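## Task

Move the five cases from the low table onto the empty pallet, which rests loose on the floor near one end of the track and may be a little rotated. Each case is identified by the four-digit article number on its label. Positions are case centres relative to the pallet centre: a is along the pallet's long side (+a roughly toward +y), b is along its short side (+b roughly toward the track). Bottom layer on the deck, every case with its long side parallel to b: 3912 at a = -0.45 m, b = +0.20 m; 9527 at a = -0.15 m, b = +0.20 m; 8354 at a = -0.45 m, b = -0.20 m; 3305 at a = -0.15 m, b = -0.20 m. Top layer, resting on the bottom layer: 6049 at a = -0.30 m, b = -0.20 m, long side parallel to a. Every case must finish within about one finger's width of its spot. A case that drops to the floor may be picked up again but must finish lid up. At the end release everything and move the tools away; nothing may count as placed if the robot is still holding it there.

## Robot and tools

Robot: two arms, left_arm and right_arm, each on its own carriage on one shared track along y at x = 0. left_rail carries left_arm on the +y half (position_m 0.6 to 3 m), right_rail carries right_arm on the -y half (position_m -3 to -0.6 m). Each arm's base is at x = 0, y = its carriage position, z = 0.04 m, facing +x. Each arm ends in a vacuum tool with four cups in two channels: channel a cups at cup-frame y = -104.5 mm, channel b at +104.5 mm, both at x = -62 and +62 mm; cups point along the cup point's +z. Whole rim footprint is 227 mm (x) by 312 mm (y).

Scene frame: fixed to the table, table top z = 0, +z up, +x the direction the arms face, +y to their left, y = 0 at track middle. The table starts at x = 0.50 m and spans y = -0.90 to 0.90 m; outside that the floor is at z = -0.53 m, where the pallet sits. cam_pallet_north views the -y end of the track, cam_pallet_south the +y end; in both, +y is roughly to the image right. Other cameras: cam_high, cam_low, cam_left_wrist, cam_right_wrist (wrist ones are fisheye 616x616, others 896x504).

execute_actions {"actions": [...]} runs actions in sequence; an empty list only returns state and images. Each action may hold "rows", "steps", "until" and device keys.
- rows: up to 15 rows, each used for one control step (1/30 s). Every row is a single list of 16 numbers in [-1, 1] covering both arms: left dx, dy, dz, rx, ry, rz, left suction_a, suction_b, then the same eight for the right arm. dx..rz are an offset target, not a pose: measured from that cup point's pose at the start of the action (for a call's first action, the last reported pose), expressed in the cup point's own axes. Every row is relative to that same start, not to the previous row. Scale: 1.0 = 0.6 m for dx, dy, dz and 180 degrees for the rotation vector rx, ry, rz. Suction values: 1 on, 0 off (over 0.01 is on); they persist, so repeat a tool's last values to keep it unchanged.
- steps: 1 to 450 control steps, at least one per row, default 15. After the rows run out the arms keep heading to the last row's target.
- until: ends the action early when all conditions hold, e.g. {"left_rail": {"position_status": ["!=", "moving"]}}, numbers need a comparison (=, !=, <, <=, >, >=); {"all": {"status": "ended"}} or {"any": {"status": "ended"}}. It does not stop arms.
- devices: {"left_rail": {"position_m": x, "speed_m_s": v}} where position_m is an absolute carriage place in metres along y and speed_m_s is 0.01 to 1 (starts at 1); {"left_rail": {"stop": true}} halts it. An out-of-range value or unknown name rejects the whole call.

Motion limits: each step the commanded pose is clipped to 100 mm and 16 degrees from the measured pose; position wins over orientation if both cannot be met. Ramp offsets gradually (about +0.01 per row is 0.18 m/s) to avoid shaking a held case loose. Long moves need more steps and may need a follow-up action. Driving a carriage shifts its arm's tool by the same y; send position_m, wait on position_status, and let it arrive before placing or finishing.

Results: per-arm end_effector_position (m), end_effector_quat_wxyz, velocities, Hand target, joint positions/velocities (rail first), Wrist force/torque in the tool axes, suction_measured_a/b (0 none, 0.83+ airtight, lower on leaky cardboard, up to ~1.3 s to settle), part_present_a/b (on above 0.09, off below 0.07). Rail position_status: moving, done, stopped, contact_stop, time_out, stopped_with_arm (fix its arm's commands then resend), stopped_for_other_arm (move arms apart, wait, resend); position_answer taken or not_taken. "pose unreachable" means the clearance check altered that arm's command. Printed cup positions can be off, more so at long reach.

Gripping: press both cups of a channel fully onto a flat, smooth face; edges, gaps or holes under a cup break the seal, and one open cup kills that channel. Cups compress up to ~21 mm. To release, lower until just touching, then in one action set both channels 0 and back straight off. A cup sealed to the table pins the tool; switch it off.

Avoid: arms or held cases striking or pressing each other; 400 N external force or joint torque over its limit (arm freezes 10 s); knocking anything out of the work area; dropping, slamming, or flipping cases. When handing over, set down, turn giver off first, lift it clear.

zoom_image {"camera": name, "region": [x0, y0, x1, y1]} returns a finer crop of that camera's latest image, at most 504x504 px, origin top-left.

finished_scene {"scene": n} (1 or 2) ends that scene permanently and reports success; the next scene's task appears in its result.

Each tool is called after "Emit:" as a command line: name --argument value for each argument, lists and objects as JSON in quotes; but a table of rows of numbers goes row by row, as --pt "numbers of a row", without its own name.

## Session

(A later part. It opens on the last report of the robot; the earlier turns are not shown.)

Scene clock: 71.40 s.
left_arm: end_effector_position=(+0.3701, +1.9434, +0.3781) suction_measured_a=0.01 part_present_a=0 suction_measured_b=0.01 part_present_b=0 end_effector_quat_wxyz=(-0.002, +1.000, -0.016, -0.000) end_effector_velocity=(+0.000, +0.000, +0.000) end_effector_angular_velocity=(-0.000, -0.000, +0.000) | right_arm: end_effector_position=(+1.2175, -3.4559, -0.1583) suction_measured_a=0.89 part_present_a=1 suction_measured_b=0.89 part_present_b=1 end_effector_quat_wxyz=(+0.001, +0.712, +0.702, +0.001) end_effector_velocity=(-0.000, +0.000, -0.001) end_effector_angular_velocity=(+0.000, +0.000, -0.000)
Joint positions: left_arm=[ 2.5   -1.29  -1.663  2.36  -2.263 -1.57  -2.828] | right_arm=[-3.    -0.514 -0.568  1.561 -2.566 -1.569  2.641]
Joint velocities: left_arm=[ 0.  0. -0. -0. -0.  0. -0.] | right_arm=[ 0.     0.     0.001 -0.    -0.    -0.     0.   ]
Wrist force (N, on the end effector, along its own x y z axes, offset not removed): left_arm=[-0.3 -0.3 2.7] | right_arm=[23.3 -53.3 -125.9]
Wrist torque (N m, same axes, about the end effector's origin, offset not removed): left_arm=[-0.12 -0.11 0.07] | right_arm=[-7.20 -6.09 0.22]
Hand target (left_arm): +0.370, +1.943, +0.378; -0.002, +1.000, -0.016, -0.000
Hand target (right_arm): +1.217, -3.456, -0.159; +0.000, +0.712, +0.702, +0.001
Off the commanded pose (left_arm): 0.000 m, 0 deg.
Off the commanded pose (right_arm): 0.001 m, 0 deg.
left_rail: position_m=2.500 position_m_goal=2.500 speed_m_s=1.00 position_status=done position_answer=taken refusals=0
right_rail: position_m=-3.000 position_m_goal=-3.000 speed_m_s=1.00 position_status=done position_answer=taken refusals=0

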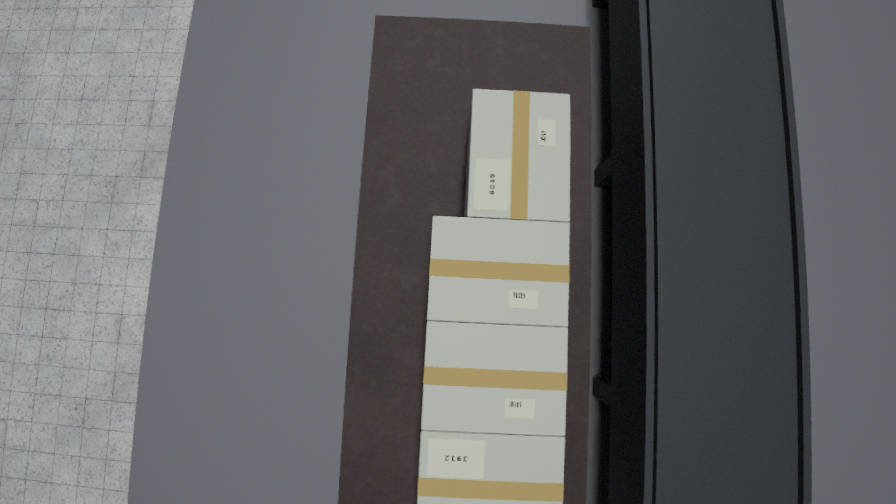

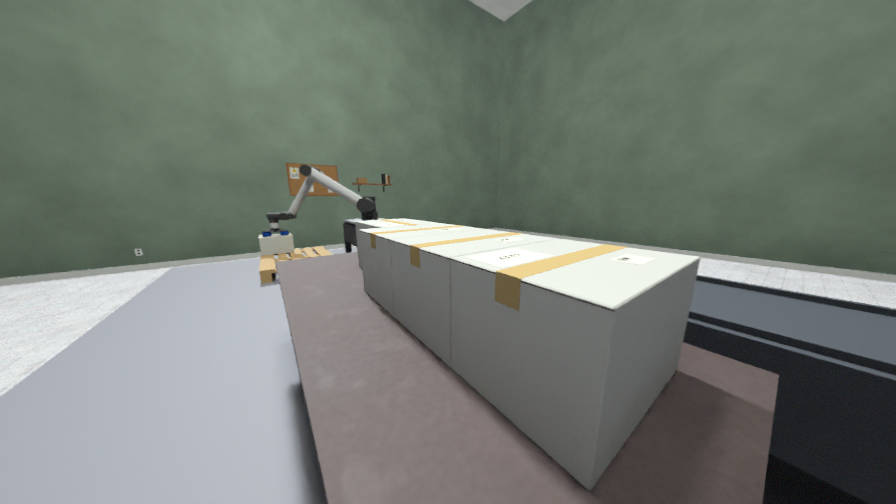

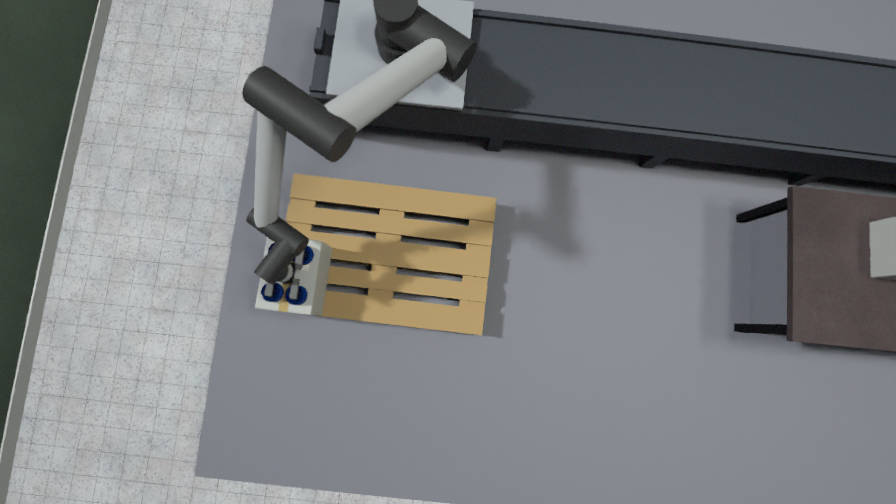

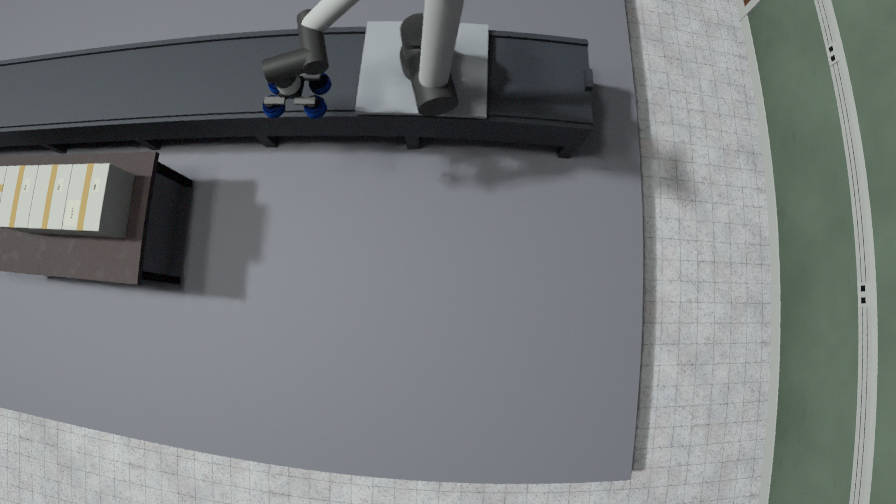

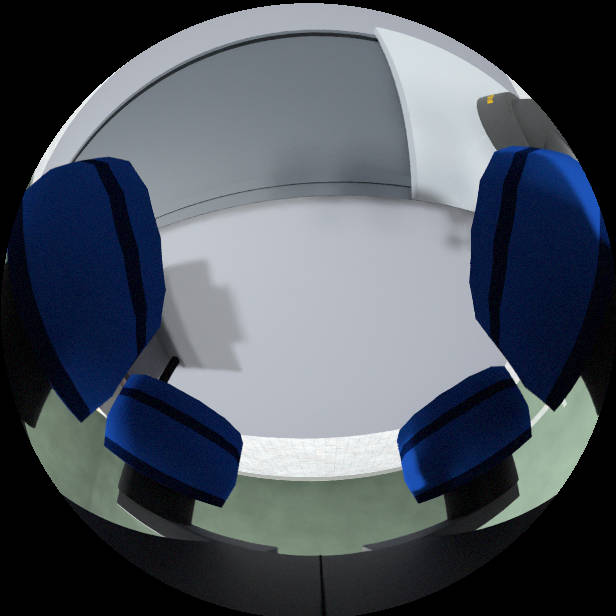

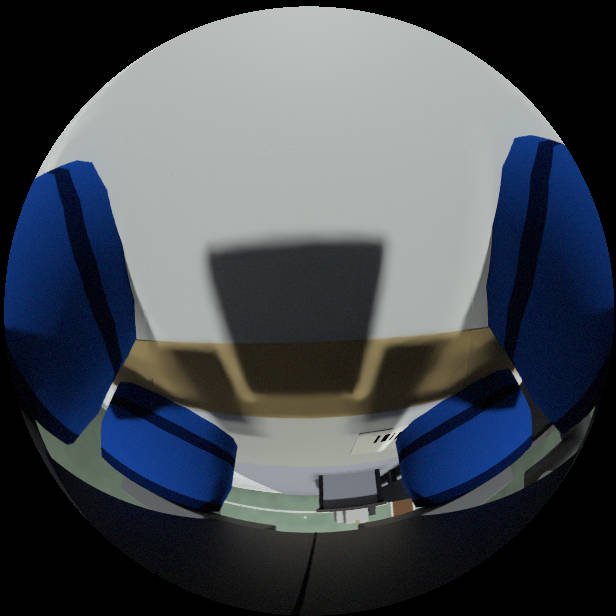

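Emit:
execute_actions --actions '[{"rows":[[0,0,0,0,0,0,0,0,0,0,-0.005,0,0,0,0,0],[0,0,0,0,0,0,0,0,0,0,-0.01,0,0,0,0,0],[0,0,0,0,0,0,0,0,0,0,-0.015,0,0,0,0,0],[0,0,0,0,0,0,0,0,0,0,-0.02,0,0,0,0,0],[0,0,0,0,0,0,0,0,0,0,-0.03,0,0,0,0,0],[0,0,0,0,0,0,0,0,0,0,-0.04,0,0,0,0,0],[0,0,0,0,0,0,0,0,0,0,-0.06,0,0,0,0,0],[0,0,0,0,0,0,0,0,0,0,-0.13,0,0,0,0,0],[0,0,0,0,0,0,0,0,0,0,-0.13,0,0,0,0,0],[0,0,0,0,0,0,0,0,0,0,-0.13,0,0,0,0,0],[0,0,0,0,0,0,0,0,0,0,-0.13,0,0,-0.005,0,0]],"steps":24},{"rows":[[0,0,0,0,0,0,0,0,0.827,-0.3,-0.964,0,0,0,0,0]],"steps":66,"right_rail":{"position_m":-0.6}},{"rows":[[0,0,0,0,0,0,0,0,1,-0.325,0,0,0,0,0,0]],"steps":58}]'

Emit:
zoom_image --camera "cam_right_wrist" --region '[184,130,436,330]'

Emit:
zoom_image --camera "cam_pallet_north" --region '[240,160,420,340]'

Scene clock: 86.27 s.
left_arm: end_effector_position=(+0.3701, +1.9434, +0.3781) suction_measured_a=0.01 part_present_a=0 suction_measured_b=0.01 part_present_b=0 end_effector_quat_wxyz=(-0.002, +1.000, -0.016, -0.000) end_effector_velocity=(+0.000, +0.000, -0.000) end_effector_angular_velocity=(+0.000, -0.000, -0.000) | right_arm: end_effector_position=(+0.8412, +0.0401, +0.4963) suction_measured_a=0.00 part_present_a=0 suction_measured_b=0.00 part_present_b=0 end_effector_quat_wxyz=(-0.000, +0.707, +0.708, +0.001) end_effector_velocity=(-0.000, +0.002, -0.000) end_effector_angular_velocity=(-0.000, +0.000, -0.000)
Joint positions: left_arm=[ 2.5   -1.29  -1.663  2.36  -2.263 -1.57  -2.828] | right_arm=[-0.6    0.459 -1.306  1.767 -2.033 -1.569  3.599]
Joint velocities: left_arm=[ 0.  0. -0.  0. -0.  0.  0.] | right_arm=[ 0.     0.002  0.001 -0.002  0.001 -0.     0.002]
Wrist force (N, on the end effector, along its own x y z axes, offset not removed): left_arm=[3.2 2.6 3.8] | right_arm=[3.9 -8.0 -2.3]
Wrist torque (N m, same axes, about the end effector's origin, offset not removed): left_arm=[0.28 -0.56 -0.08] | right_arm=[-1.77 -1.38 0.49]
Hand target (left_arm): +0.370, +1.943, +0.378; -0.002, +1.000, -0.016, -0.000
Hand target (right_arm): +0.841, +0.040, +0.496; -0.000, +0.707, +0.708, +0.001
Off the commanded pose (left_arm): 0.000 m, 0 deg.
Off the commanded pose (right_arm): 0.001 m, 0 deg.
left_rail: position_m=2.500 position_m_goal=2.500 speed_m_s=1.00 position_status=done position_answer=taken refusals=0
right_rail: position_m=-0.600 position_m_goal=-0.600 speed_m_s=1.00 position_status=done position_answer=taken refusals=0

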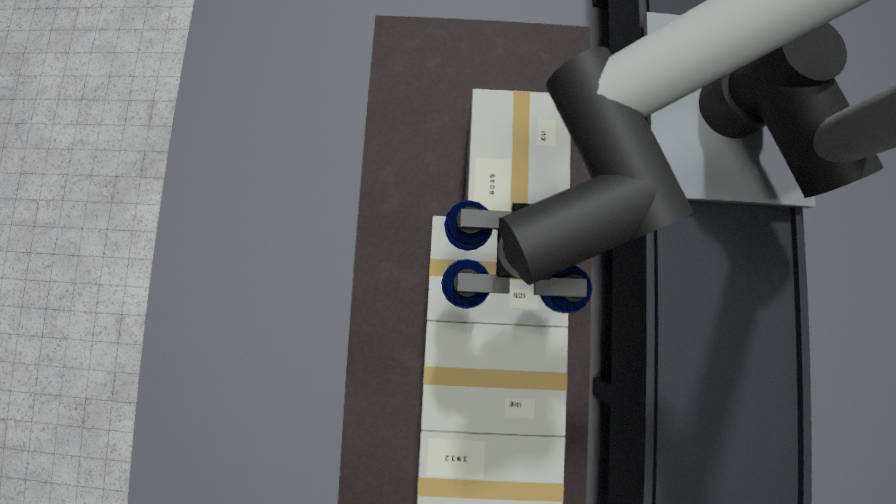

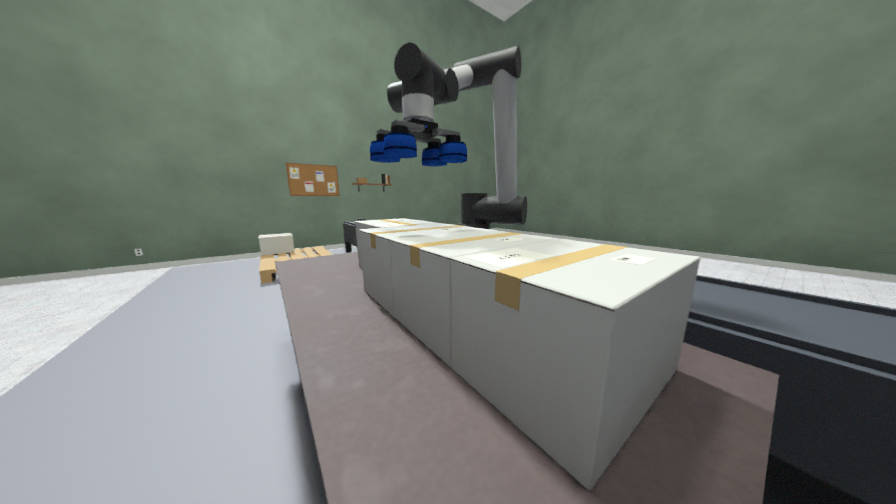

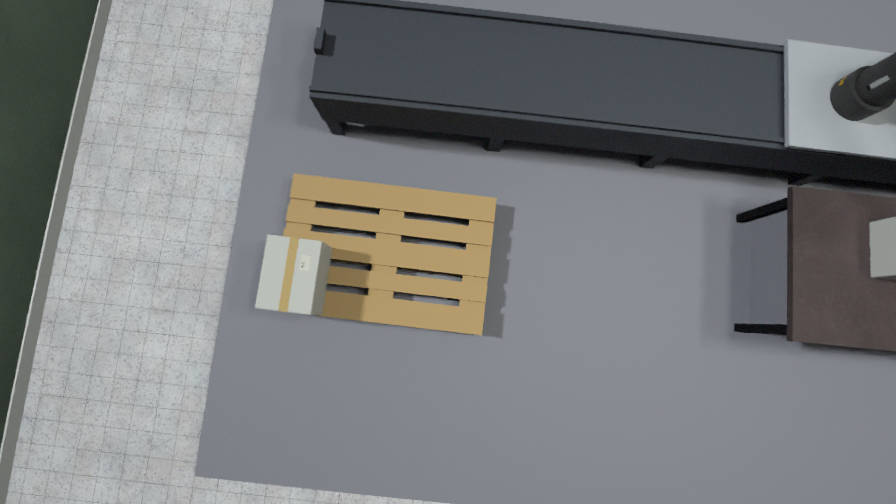

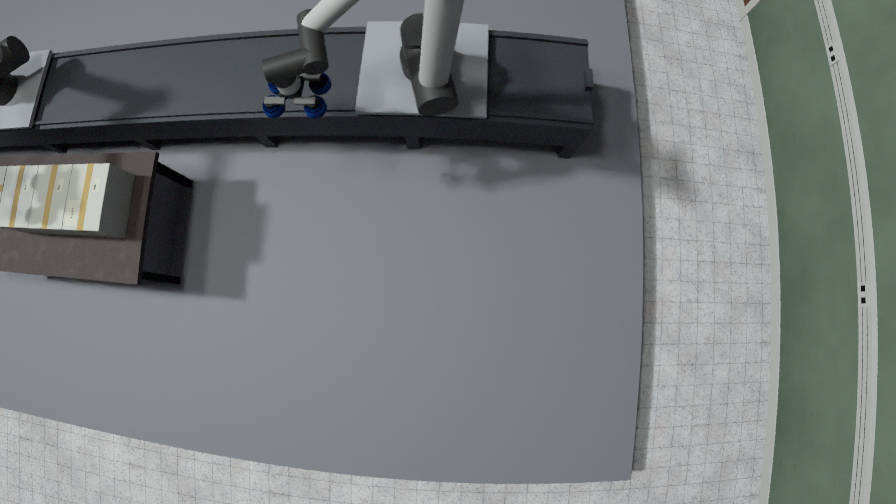

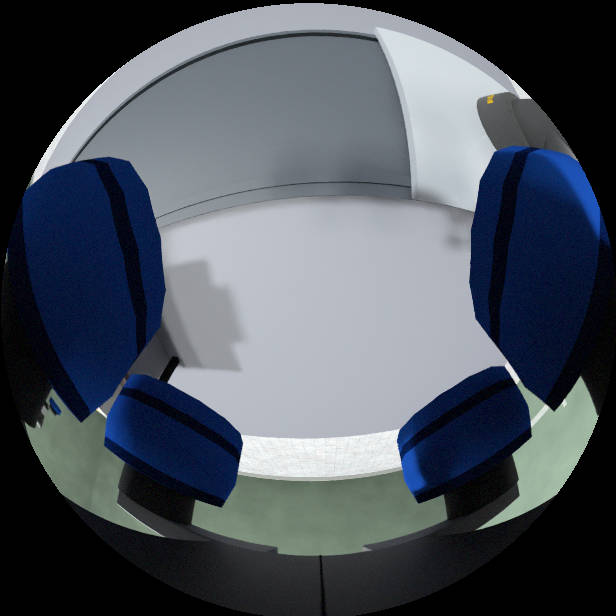

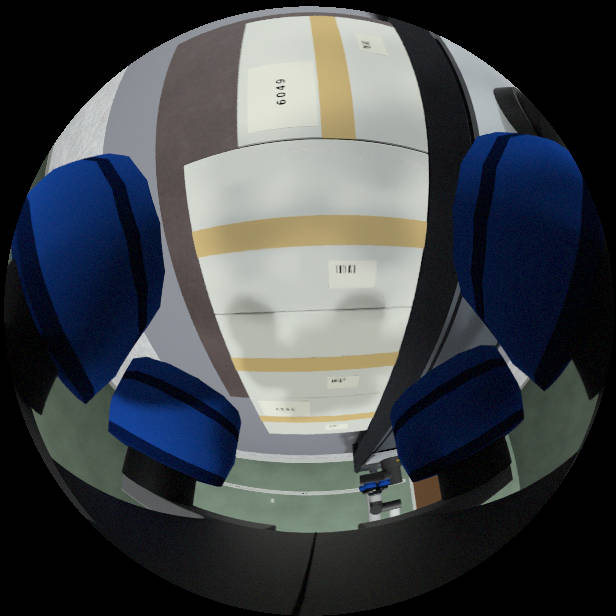

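Region (184, 130, 436, 330) of cam_right_wrist's 616x616 image, scaled by 2.000, with more detail than that image has; it fills the top 400 rows of this view, and the rest is white.

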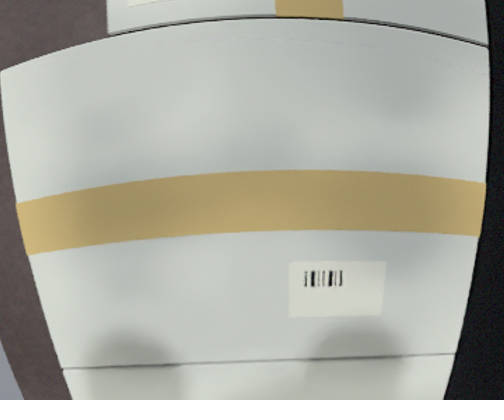

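Region (240, 160, 420, 340) of cam_pallet_north's 896x504 image, scaled by 2.800, with more detail than that image has.

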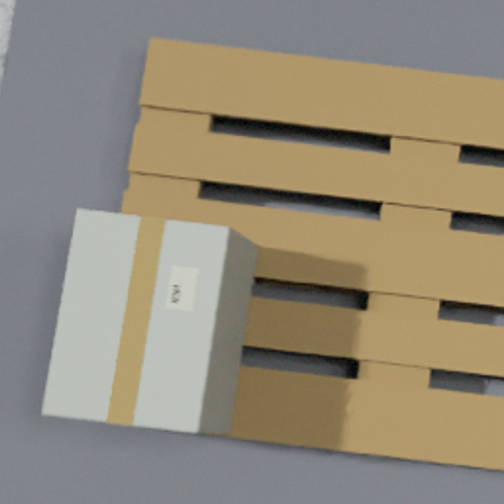

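Emit:
execute_actions --actions '[{"rows":[[0,0,0,0,0,0,0,0,0.013,0.002,0.433,0,0,0,1,1]],"steps":60},{"rows":[[0,0,0,0,0,0,0,0,0,0,-0.49,0,0,0,1,1]],"steps":36},{"rows":[[0,0,0,0,0,0,0,0,-0.6,0.2,0,0,0,0,1,1]],"steps":40,"right_rail":{"position_m":-3}},{"rows":[[0,0,0,0,0,0,0,0,-0.74,0.432,0.66,0,0,0.005,1,1]],"steps":60}]'

Scene clock: 97.43 s.
left_arm: end_effector_position=(+0.3701, +1.9434, +0.3781) suction_measured_a=0.01 part_present_a=0 suction_measured_b=0.01 part_present_b=0 end_effector_quat_wxyz=(-0.002, +1.000, -0.016, -0.000) end_effector_velocity=(+0.000, +0.000, +0.000) end_effector_angular_velocity=(-0.000, -0.000, +0.000) | right_arm: end_effector_position=(+1.2221, -3.1555, +0.1342) suction_measured_a=0.89 part_present_a=1 suction_measured_b=0.89 part_present_b=1 end_effector_quat_wxyz=(+0.000, +0.712, +0.702, +0.001) end_effector_velocity=(+0.001, -0.002, -0.001) end_effector_angular_velocity=(-0.000, +0.000, -0.000)
Joint positions: left_arm=[ 2.5   -1.29  -1.663  2.36  -2.263 -1.57  -2.828] | right_arm=[-3.    -0.291 -0.885  1.681 -2.369 -1.569  2.865]
Joint velocities: left_arm=[ 0.  0. -0.  0. -0.  0.  0.] | right_arm=[ 0.    -0.001  0.002 -0.002  0.    -0.    -0.001]
Wrist force (N, on the end effector, along its own x y z axes, offset not removed): left_arm=[1.1 -2.6 4.0] | right_arm=[8.0 -12.6 -25.0]
Wrist torque (N m, same axes, about the end effector's origin, offset not removed): left_arm=[-0.56 -0.31 0.13] | right_arm=[0.87 -1.66 0.47]
Hand target (left_arm): +0.370, +1.943, +0.378; -0.002, +1.000, -0.016, -0.000
Hand target (right_arm): +1.222, -3.156, +0.134; +0.000, +0.712, +0.702, +0.001
Off the commanded pose (left_arm): 0.000 m, 0 deg.
Off the commanded pose (right_arm): 0.001 m, 0 deg.
left_rail: position_m=2.500 position_m_goal=2.500 speed_m_s=1.00 position_status=done position_answer=taken refusals=0
right_rail: position_m=-3.000 position_m_goal=-3.000 speed_m_s=1.00 position_status=done position_answer=taken refusals=0

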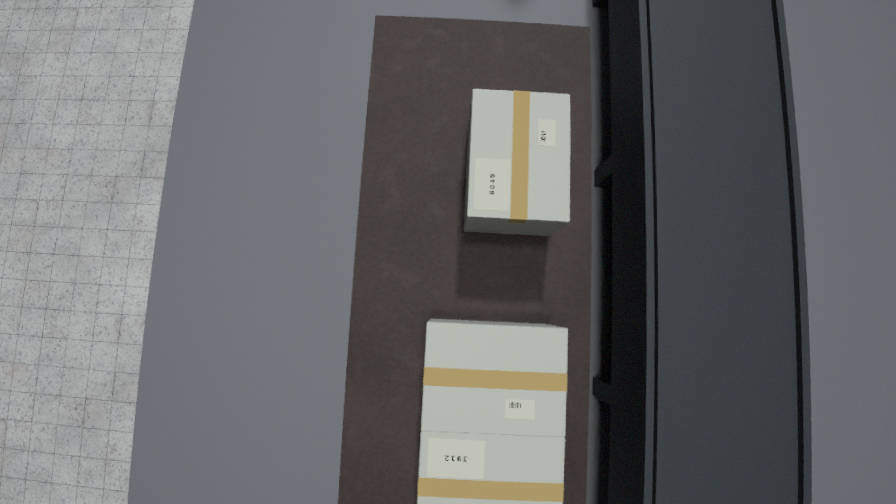

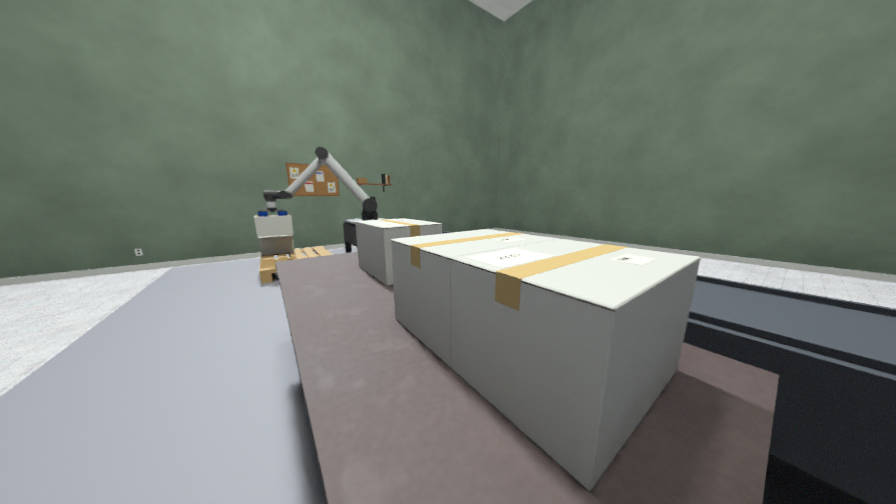

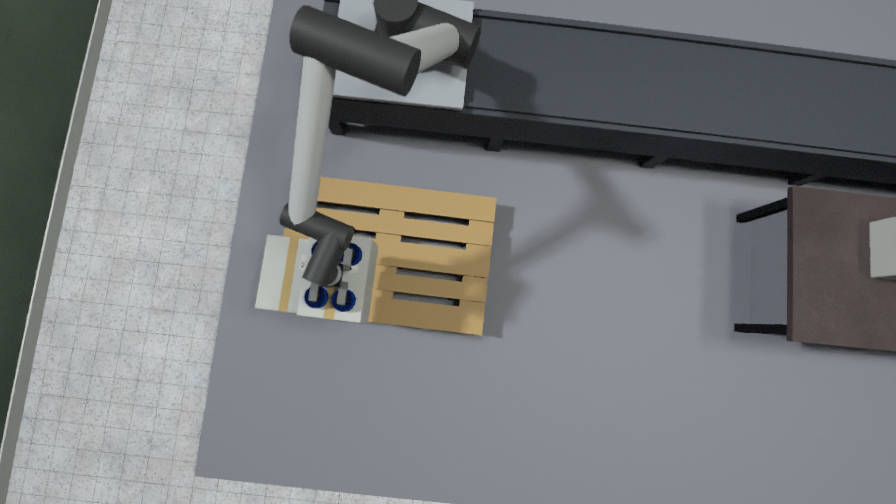

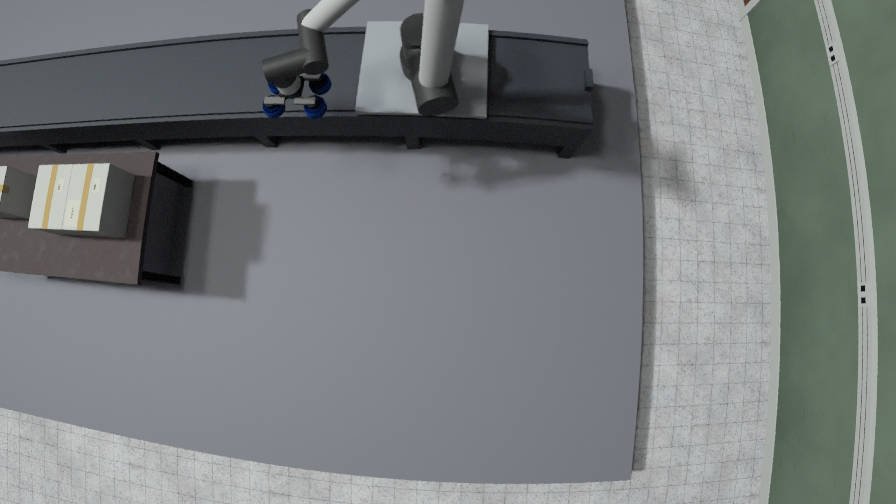

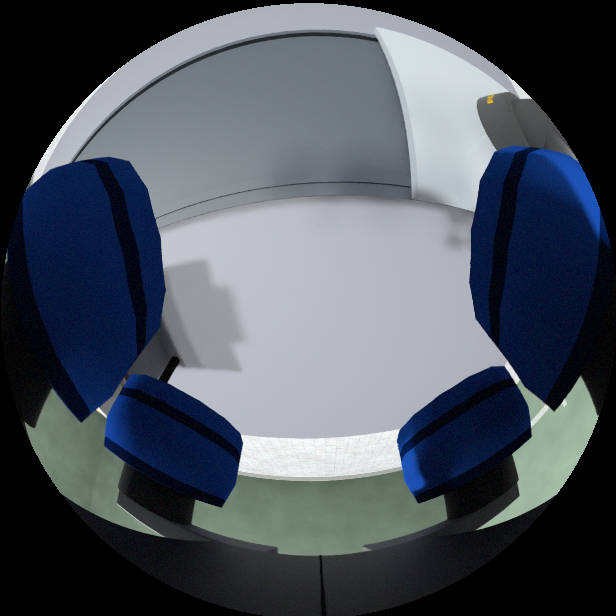

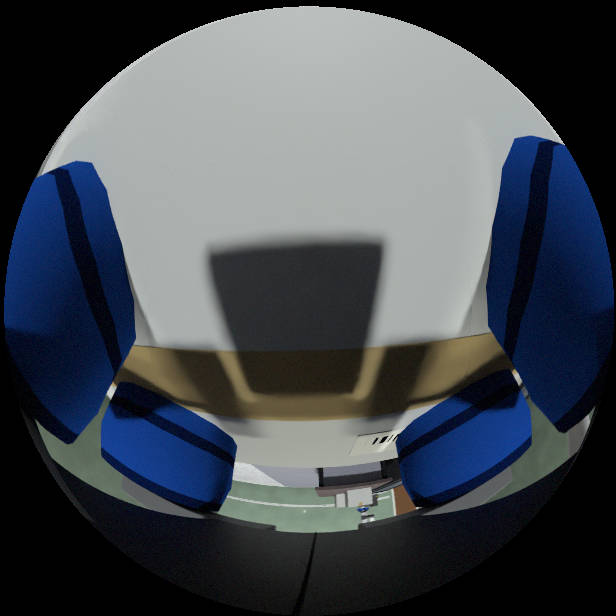

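Emit:
execute_actions --actions '[{"rows":[[0,0,0,0,0,0,0,0,-0.001,0,0.486,0,0,0,1,1]],"steps":48},{"rows":[[0,0,0,0,0,0,0,0,0,0,-0.005,0,0,0,0,0],[0,0,0,0,0,0,0,0,0,0,-0.01,0,0,0,0,0],[0,0,0,0,0,0,0,0,0,0,-0.015,0,0,0,0,0],[0,0,0,0,0,0,0,0,0,0,-0.02,0,0,0,0,0],[0,0,0,0,0,0,0,0,0,0,-0.03,0,0,0,0,0],[0,0,0,0,0,0,0,0,0,0,-0.04,0,0,0,0,0],[0,0,0,0,0,0,0,0,0,0,-0.06,0,0,0,0,0],[0,0,0,0,0,0,0,0,0,0,-0.13,0,0,0,0,0],[0,0,0,0,0,0,0,0,0,0,-0.13,0,0,0,0,0],[0,0,0,0,0,0,0,0,0,0,-0.13,0,0,0,0,0],[0,0,0,0,0,0,0,0,0,0,-0.13,0,0,-0.005,0,0]],"steps":24},{"rows":[[0,0,0,0,0,0,0,0,0.313,-0.3,-0.964,0,0,0,0,0]],"steps":54,"right_rail":{"position_m":-0.6}},{"rows":[[0,0,0,0,0,0,0,0,1,-0.33,0,0,0,0,0,0]],"steps":52},{"rows":[[0,0,0,0,0,0,0,0,1,0,0,0,0,0,0,0]],"steps":56}]'

Emit:
zoom_image --camera "cam_right_wrist" --region '[184,130,436,330]'

Scene clock: 112.83 s.
left_arm: end_effector_position=(+0.3701, +1.9434, +0.3781) suction_measured_a=0.01 part_present_a=0 suction_measured_b=0.01 part_present_b=0 end_effector_quat_wxyz=(-0.002, +1.000, -0.016, -0.000) end_effector_velocity=(+0.000, +0.000, +0.000) end_effector_angular_velocity=(-0.000, -0.000, +0.000) | right_arm: end_effector_position=(+0.8432, +0.6301, +0.4968) suction_measured_a=0.00 part_present_a=0 suction_measured_b=0.00 part_present_b=0 end_effector_quat_wxyz=(-0.001, +0.707, +0.708, +0.001) end_effector_velocity=(+0.002, +0.004, +0.000) end_effector_angular_velocity=(-0.002, +0.001, -0.000)
Joint positions: left_arm=[ 2.5   -1.29  -1.663  2.36  -2.263 -1.57  -2.828] | right_arm=[-0.6    0.834 -0.804  0.959 -1.728 -1.57   3.975]
Joint velocities: left_arm=[ 0.  0. -0.  0.  0.  0.  0.] | right_arm=[ 0.     0.001  0.007 -0.013  0.009 -0.     0.001]
Wrist force (N, on the end effector, along its own x y z axes, offset not removed): left_arm=[1.6 0.1 2.3] | right_arm=[8.6 -7.9 0.4]
Wrist torque (N m, same axes, about the end effector's origin, offset not removed): left_arm=[-0.20 -0.31 -0.01] | right_arm=[-1.98 -1.87 0.43]
Hand target (left_arm): +0.370, +1.943, +0.378; -0.002, +1.000, -0.016, -0.000
Hand target (right_arm): +0.843, +0.631, +0.497; -0.001, +0.707, +0.708, +0.001
Off the commanded pose (left_arm): 0.000 m, 0 deg.
Off the commanded pose (right_arm): 0.001 m, 0 deg.
left_rail: position_m=2.500 position_m_goal=2.500 speed_m_s=1.00 position_status=done position_answer=taken refusals=0
right_rail: position_m=-0.600 position_m_goal=-0.600 speed_m_s=1.00 position_status=done position_answer=taken refusals=0

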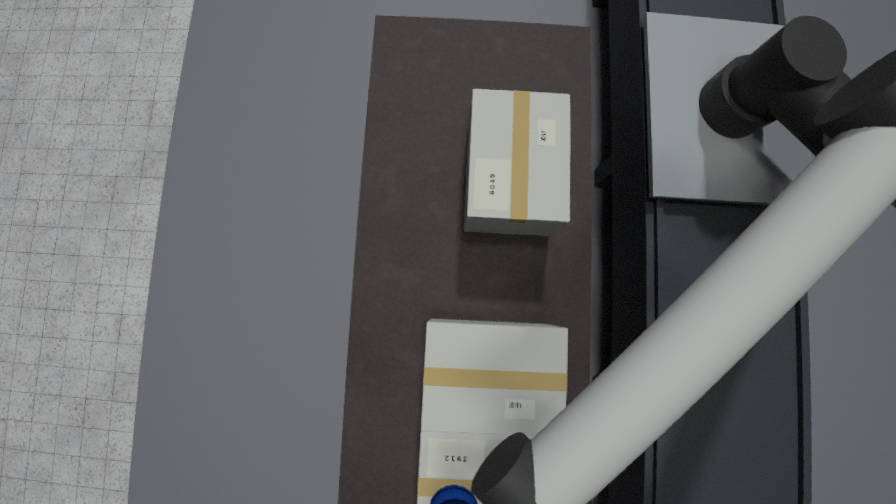

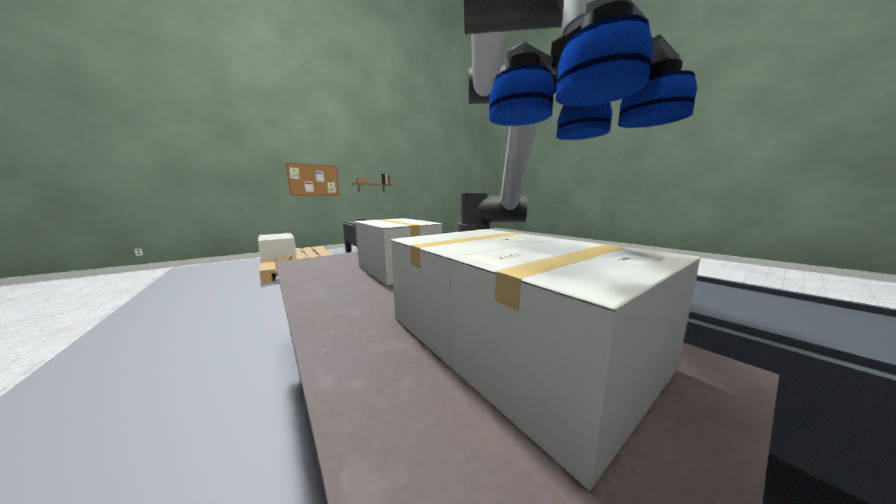

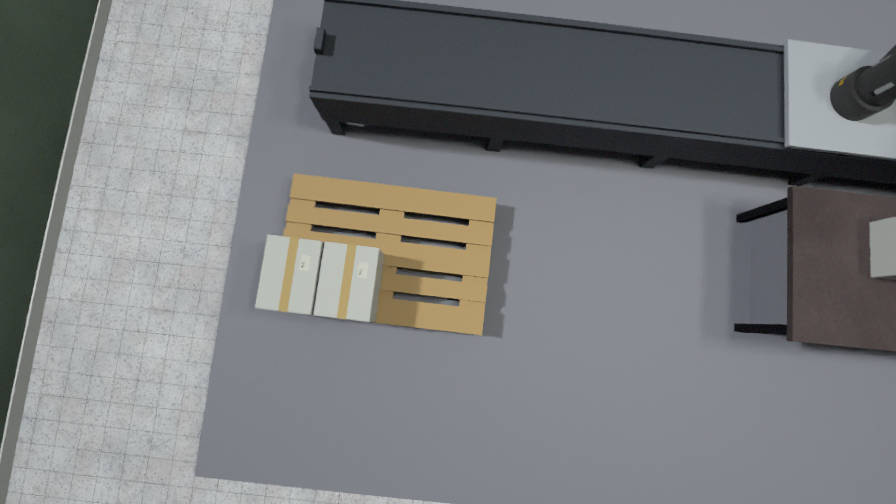

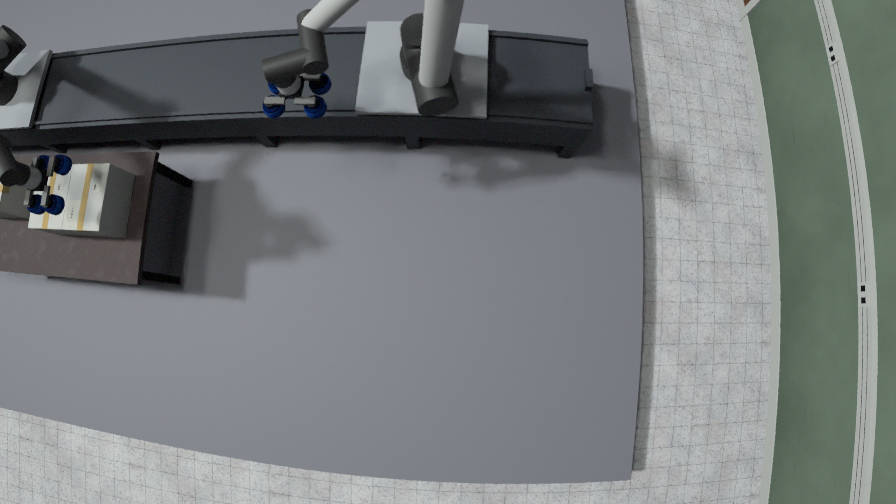

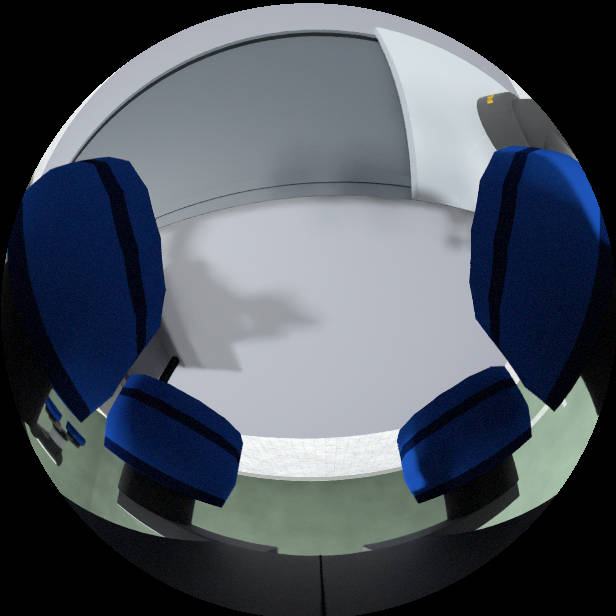

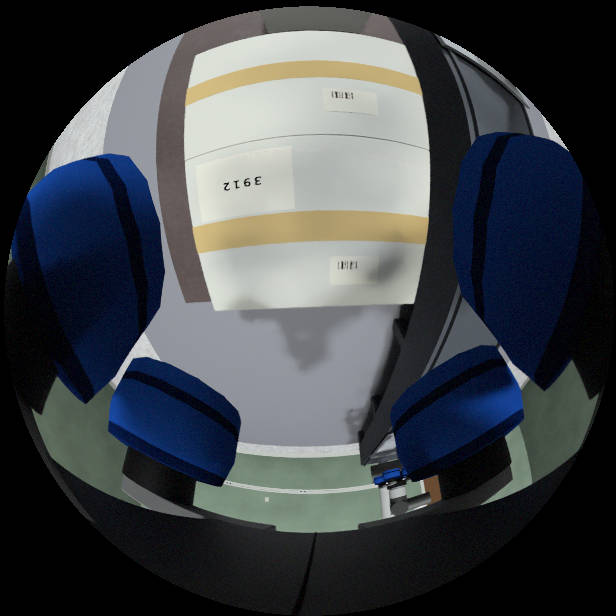

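Region (184, 130, 436, 330) of cam_right_wrist's 616x616 image, scaled by 2.000, with more detail than that image has; it fills the top 400 rows of this view, and the rest is white.

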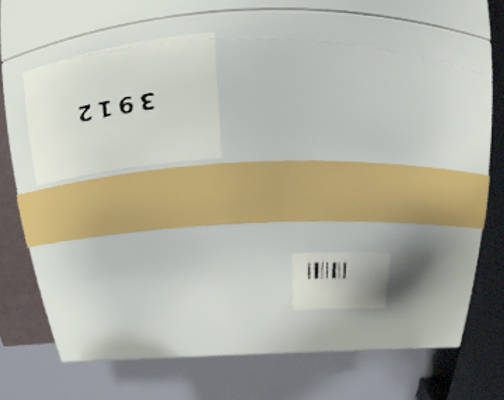

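Emit:
execute_actions --actions '[{"rows":[[0,0,0,0,0,0,0,0,0.003,-0.002,0.433,0,0,0,1,1]],"steps":60},{"rows":[[0,0,0,0,0,0,0,0,0,0,-0.49,0,0,0,1,1]],"steps":36},{"rows":[[0,0,0,0,0,0,0,0,-1,0,0,0,0,0,1,1]],"steps":48,"right_rail":{"position_m":-3}},{"rows":[[0,0,0,0,0,0,0,0,-1,0,0.3,0,0,0,1,1]],"steps":50},{"rows":[[0,0,0,0,0,0,0,0,-0.81,-0.045,0.36,0,0,0.005,1,1]],"steps":54}]'

Scene clock: 126.13 s.
left_arm: end_effector_position=(+0.3701, +1.9434, +0.3781) suction_measured_a=0.01 part_present_a=0 suction_measured_b=0.01 part_present_b=0 end_effector_quat_wxyz=(-0.002, +1.000, -0.016, -0.000) end_effector_velocity=(+0.000, -0.000, -0.000) end_effector_angular_velocity=(+0.000, -0.000, -0.000) | right_arm: end_effector_position=(+0.8157, -3.4480, +0.1350) suction_measured_a=0.89 part_present_a=1 suction_measured_b=0.89 part_present_b=1 end_effector_quat_wxyz=(+0.001, +0.712, +0.702, +0.001) end_effector_velocity=(+0.000, -0.001, -0.001) end_effector_angular_velocity=(+0.000, -0.000, +0.000)
Joint positions: left_arm=[ 2.5   -1.29  -1.663  2.36  -2.263 -1.57  -2.828] | right_arm=[-3.    -0.721 -1.116  2.154 -2.61  -1.569  2.436]
Joint velocities: left_arm=[ 0. -0.  0. -0.  0.  0.  0.] | right_arm=[ 0.    -0.001  0.002 -0.001 -0.     0.    -0.001]
Wrist force (N, on the end effector, along its own x y z axes, offset not removed): left_arm=[0.1 1.1 3.4] | right_arm=[8.3 -10.1 -15.4]
Wrist torque (N m, same axes, about the end effector's origin, offset not removed): left_arm=[0.14 -0.12 0.08] | right_arm=[-4.35 -1.92 0.32]
Hand target (left_arm): +0.370, +1.943, +0.378; -0.002, +1.000, -0.016, -0.000
Hand target (right_arm): +0.816, -3.448, +0.135; +0.001, +0.712, +0.702, +0.001
Off the commanded pose (left_arm): 0.000 m, 0 deg.
Off the commanded pose (right_arm): 0.001 m, 0 deg.
left_rail: position_m=2.500 position_m_goal=2.500 speed_m_s=1.00 position_status=done position_answer=taken refusals=0
right_rail: position_m=-3.000 position_m_goal=-3.000 speed_m_s=1.00 position_status=done position_answer=taken refusals=0

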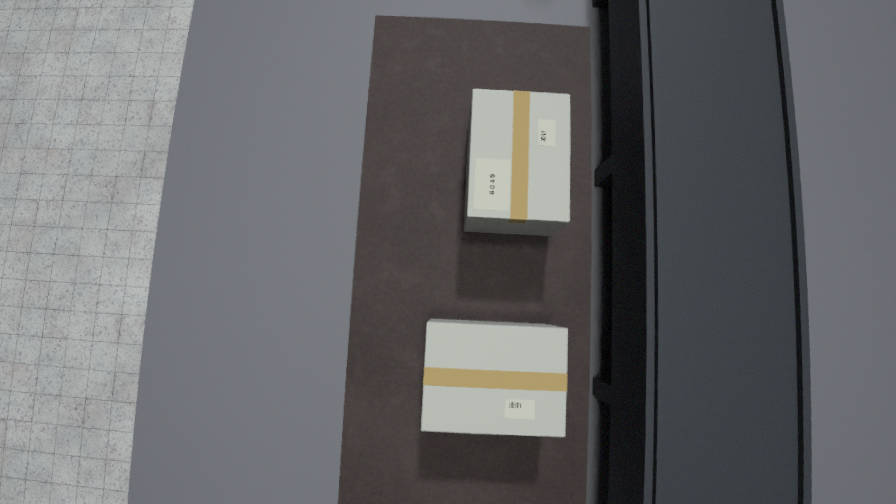

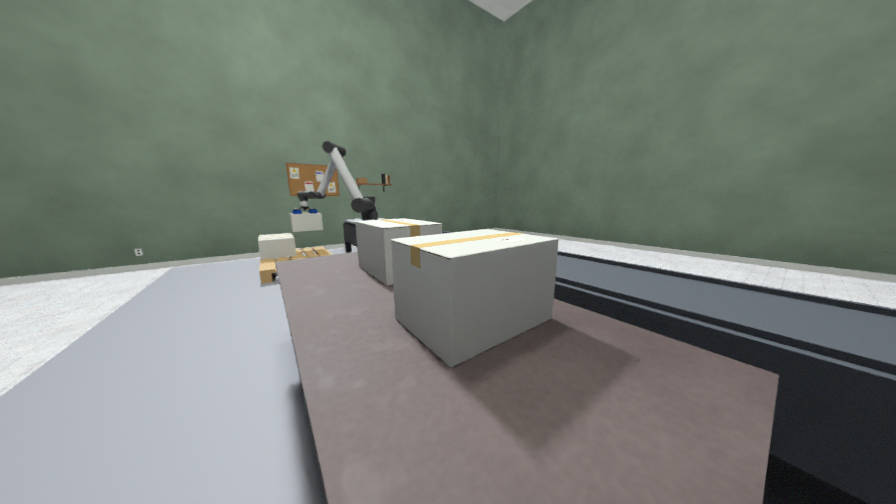

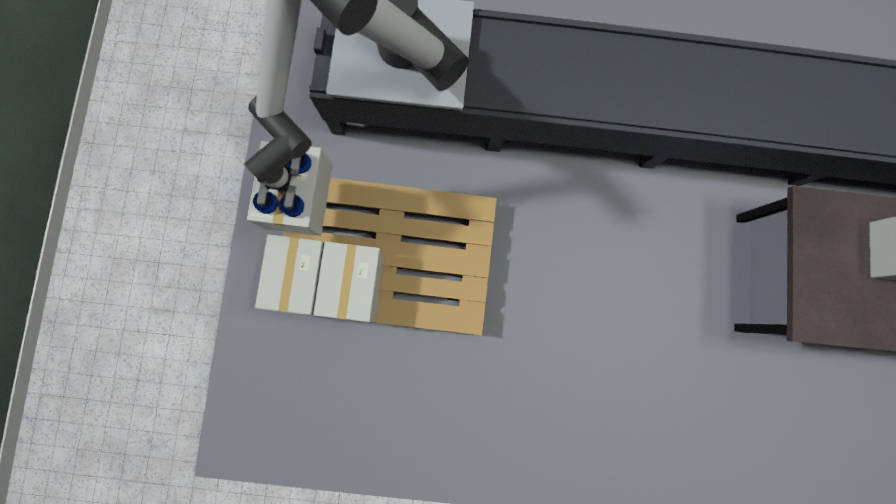

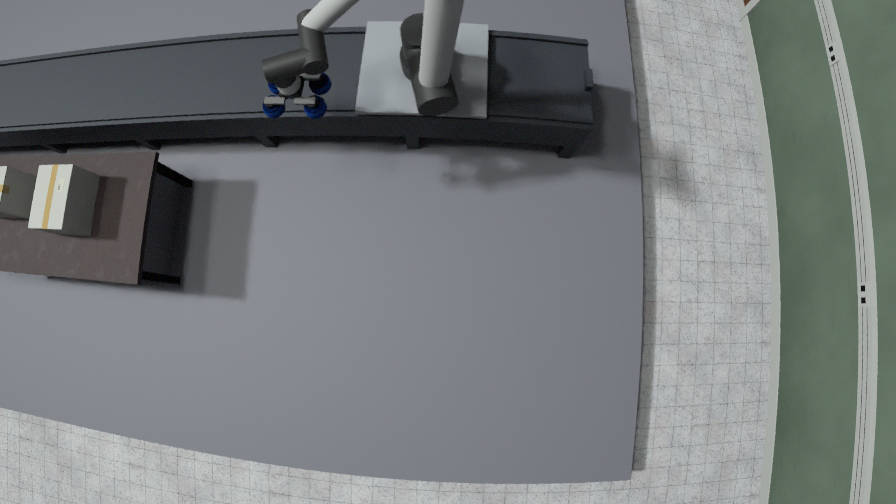

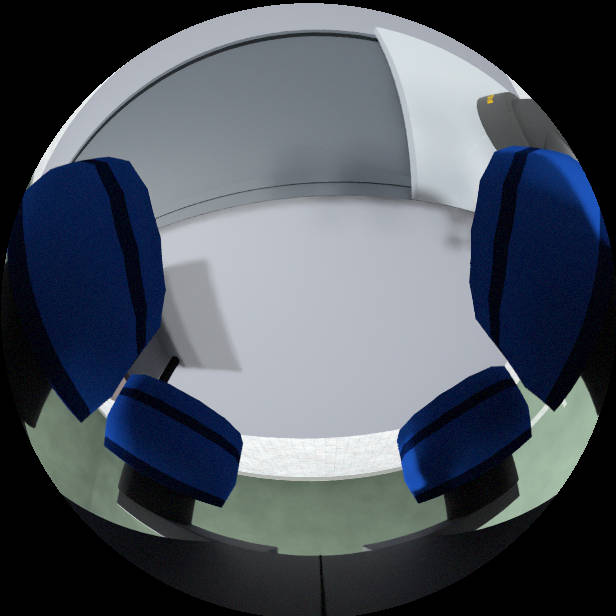

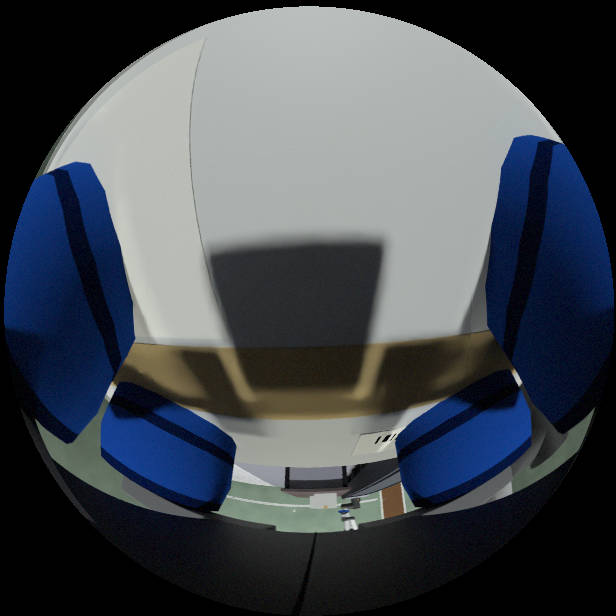

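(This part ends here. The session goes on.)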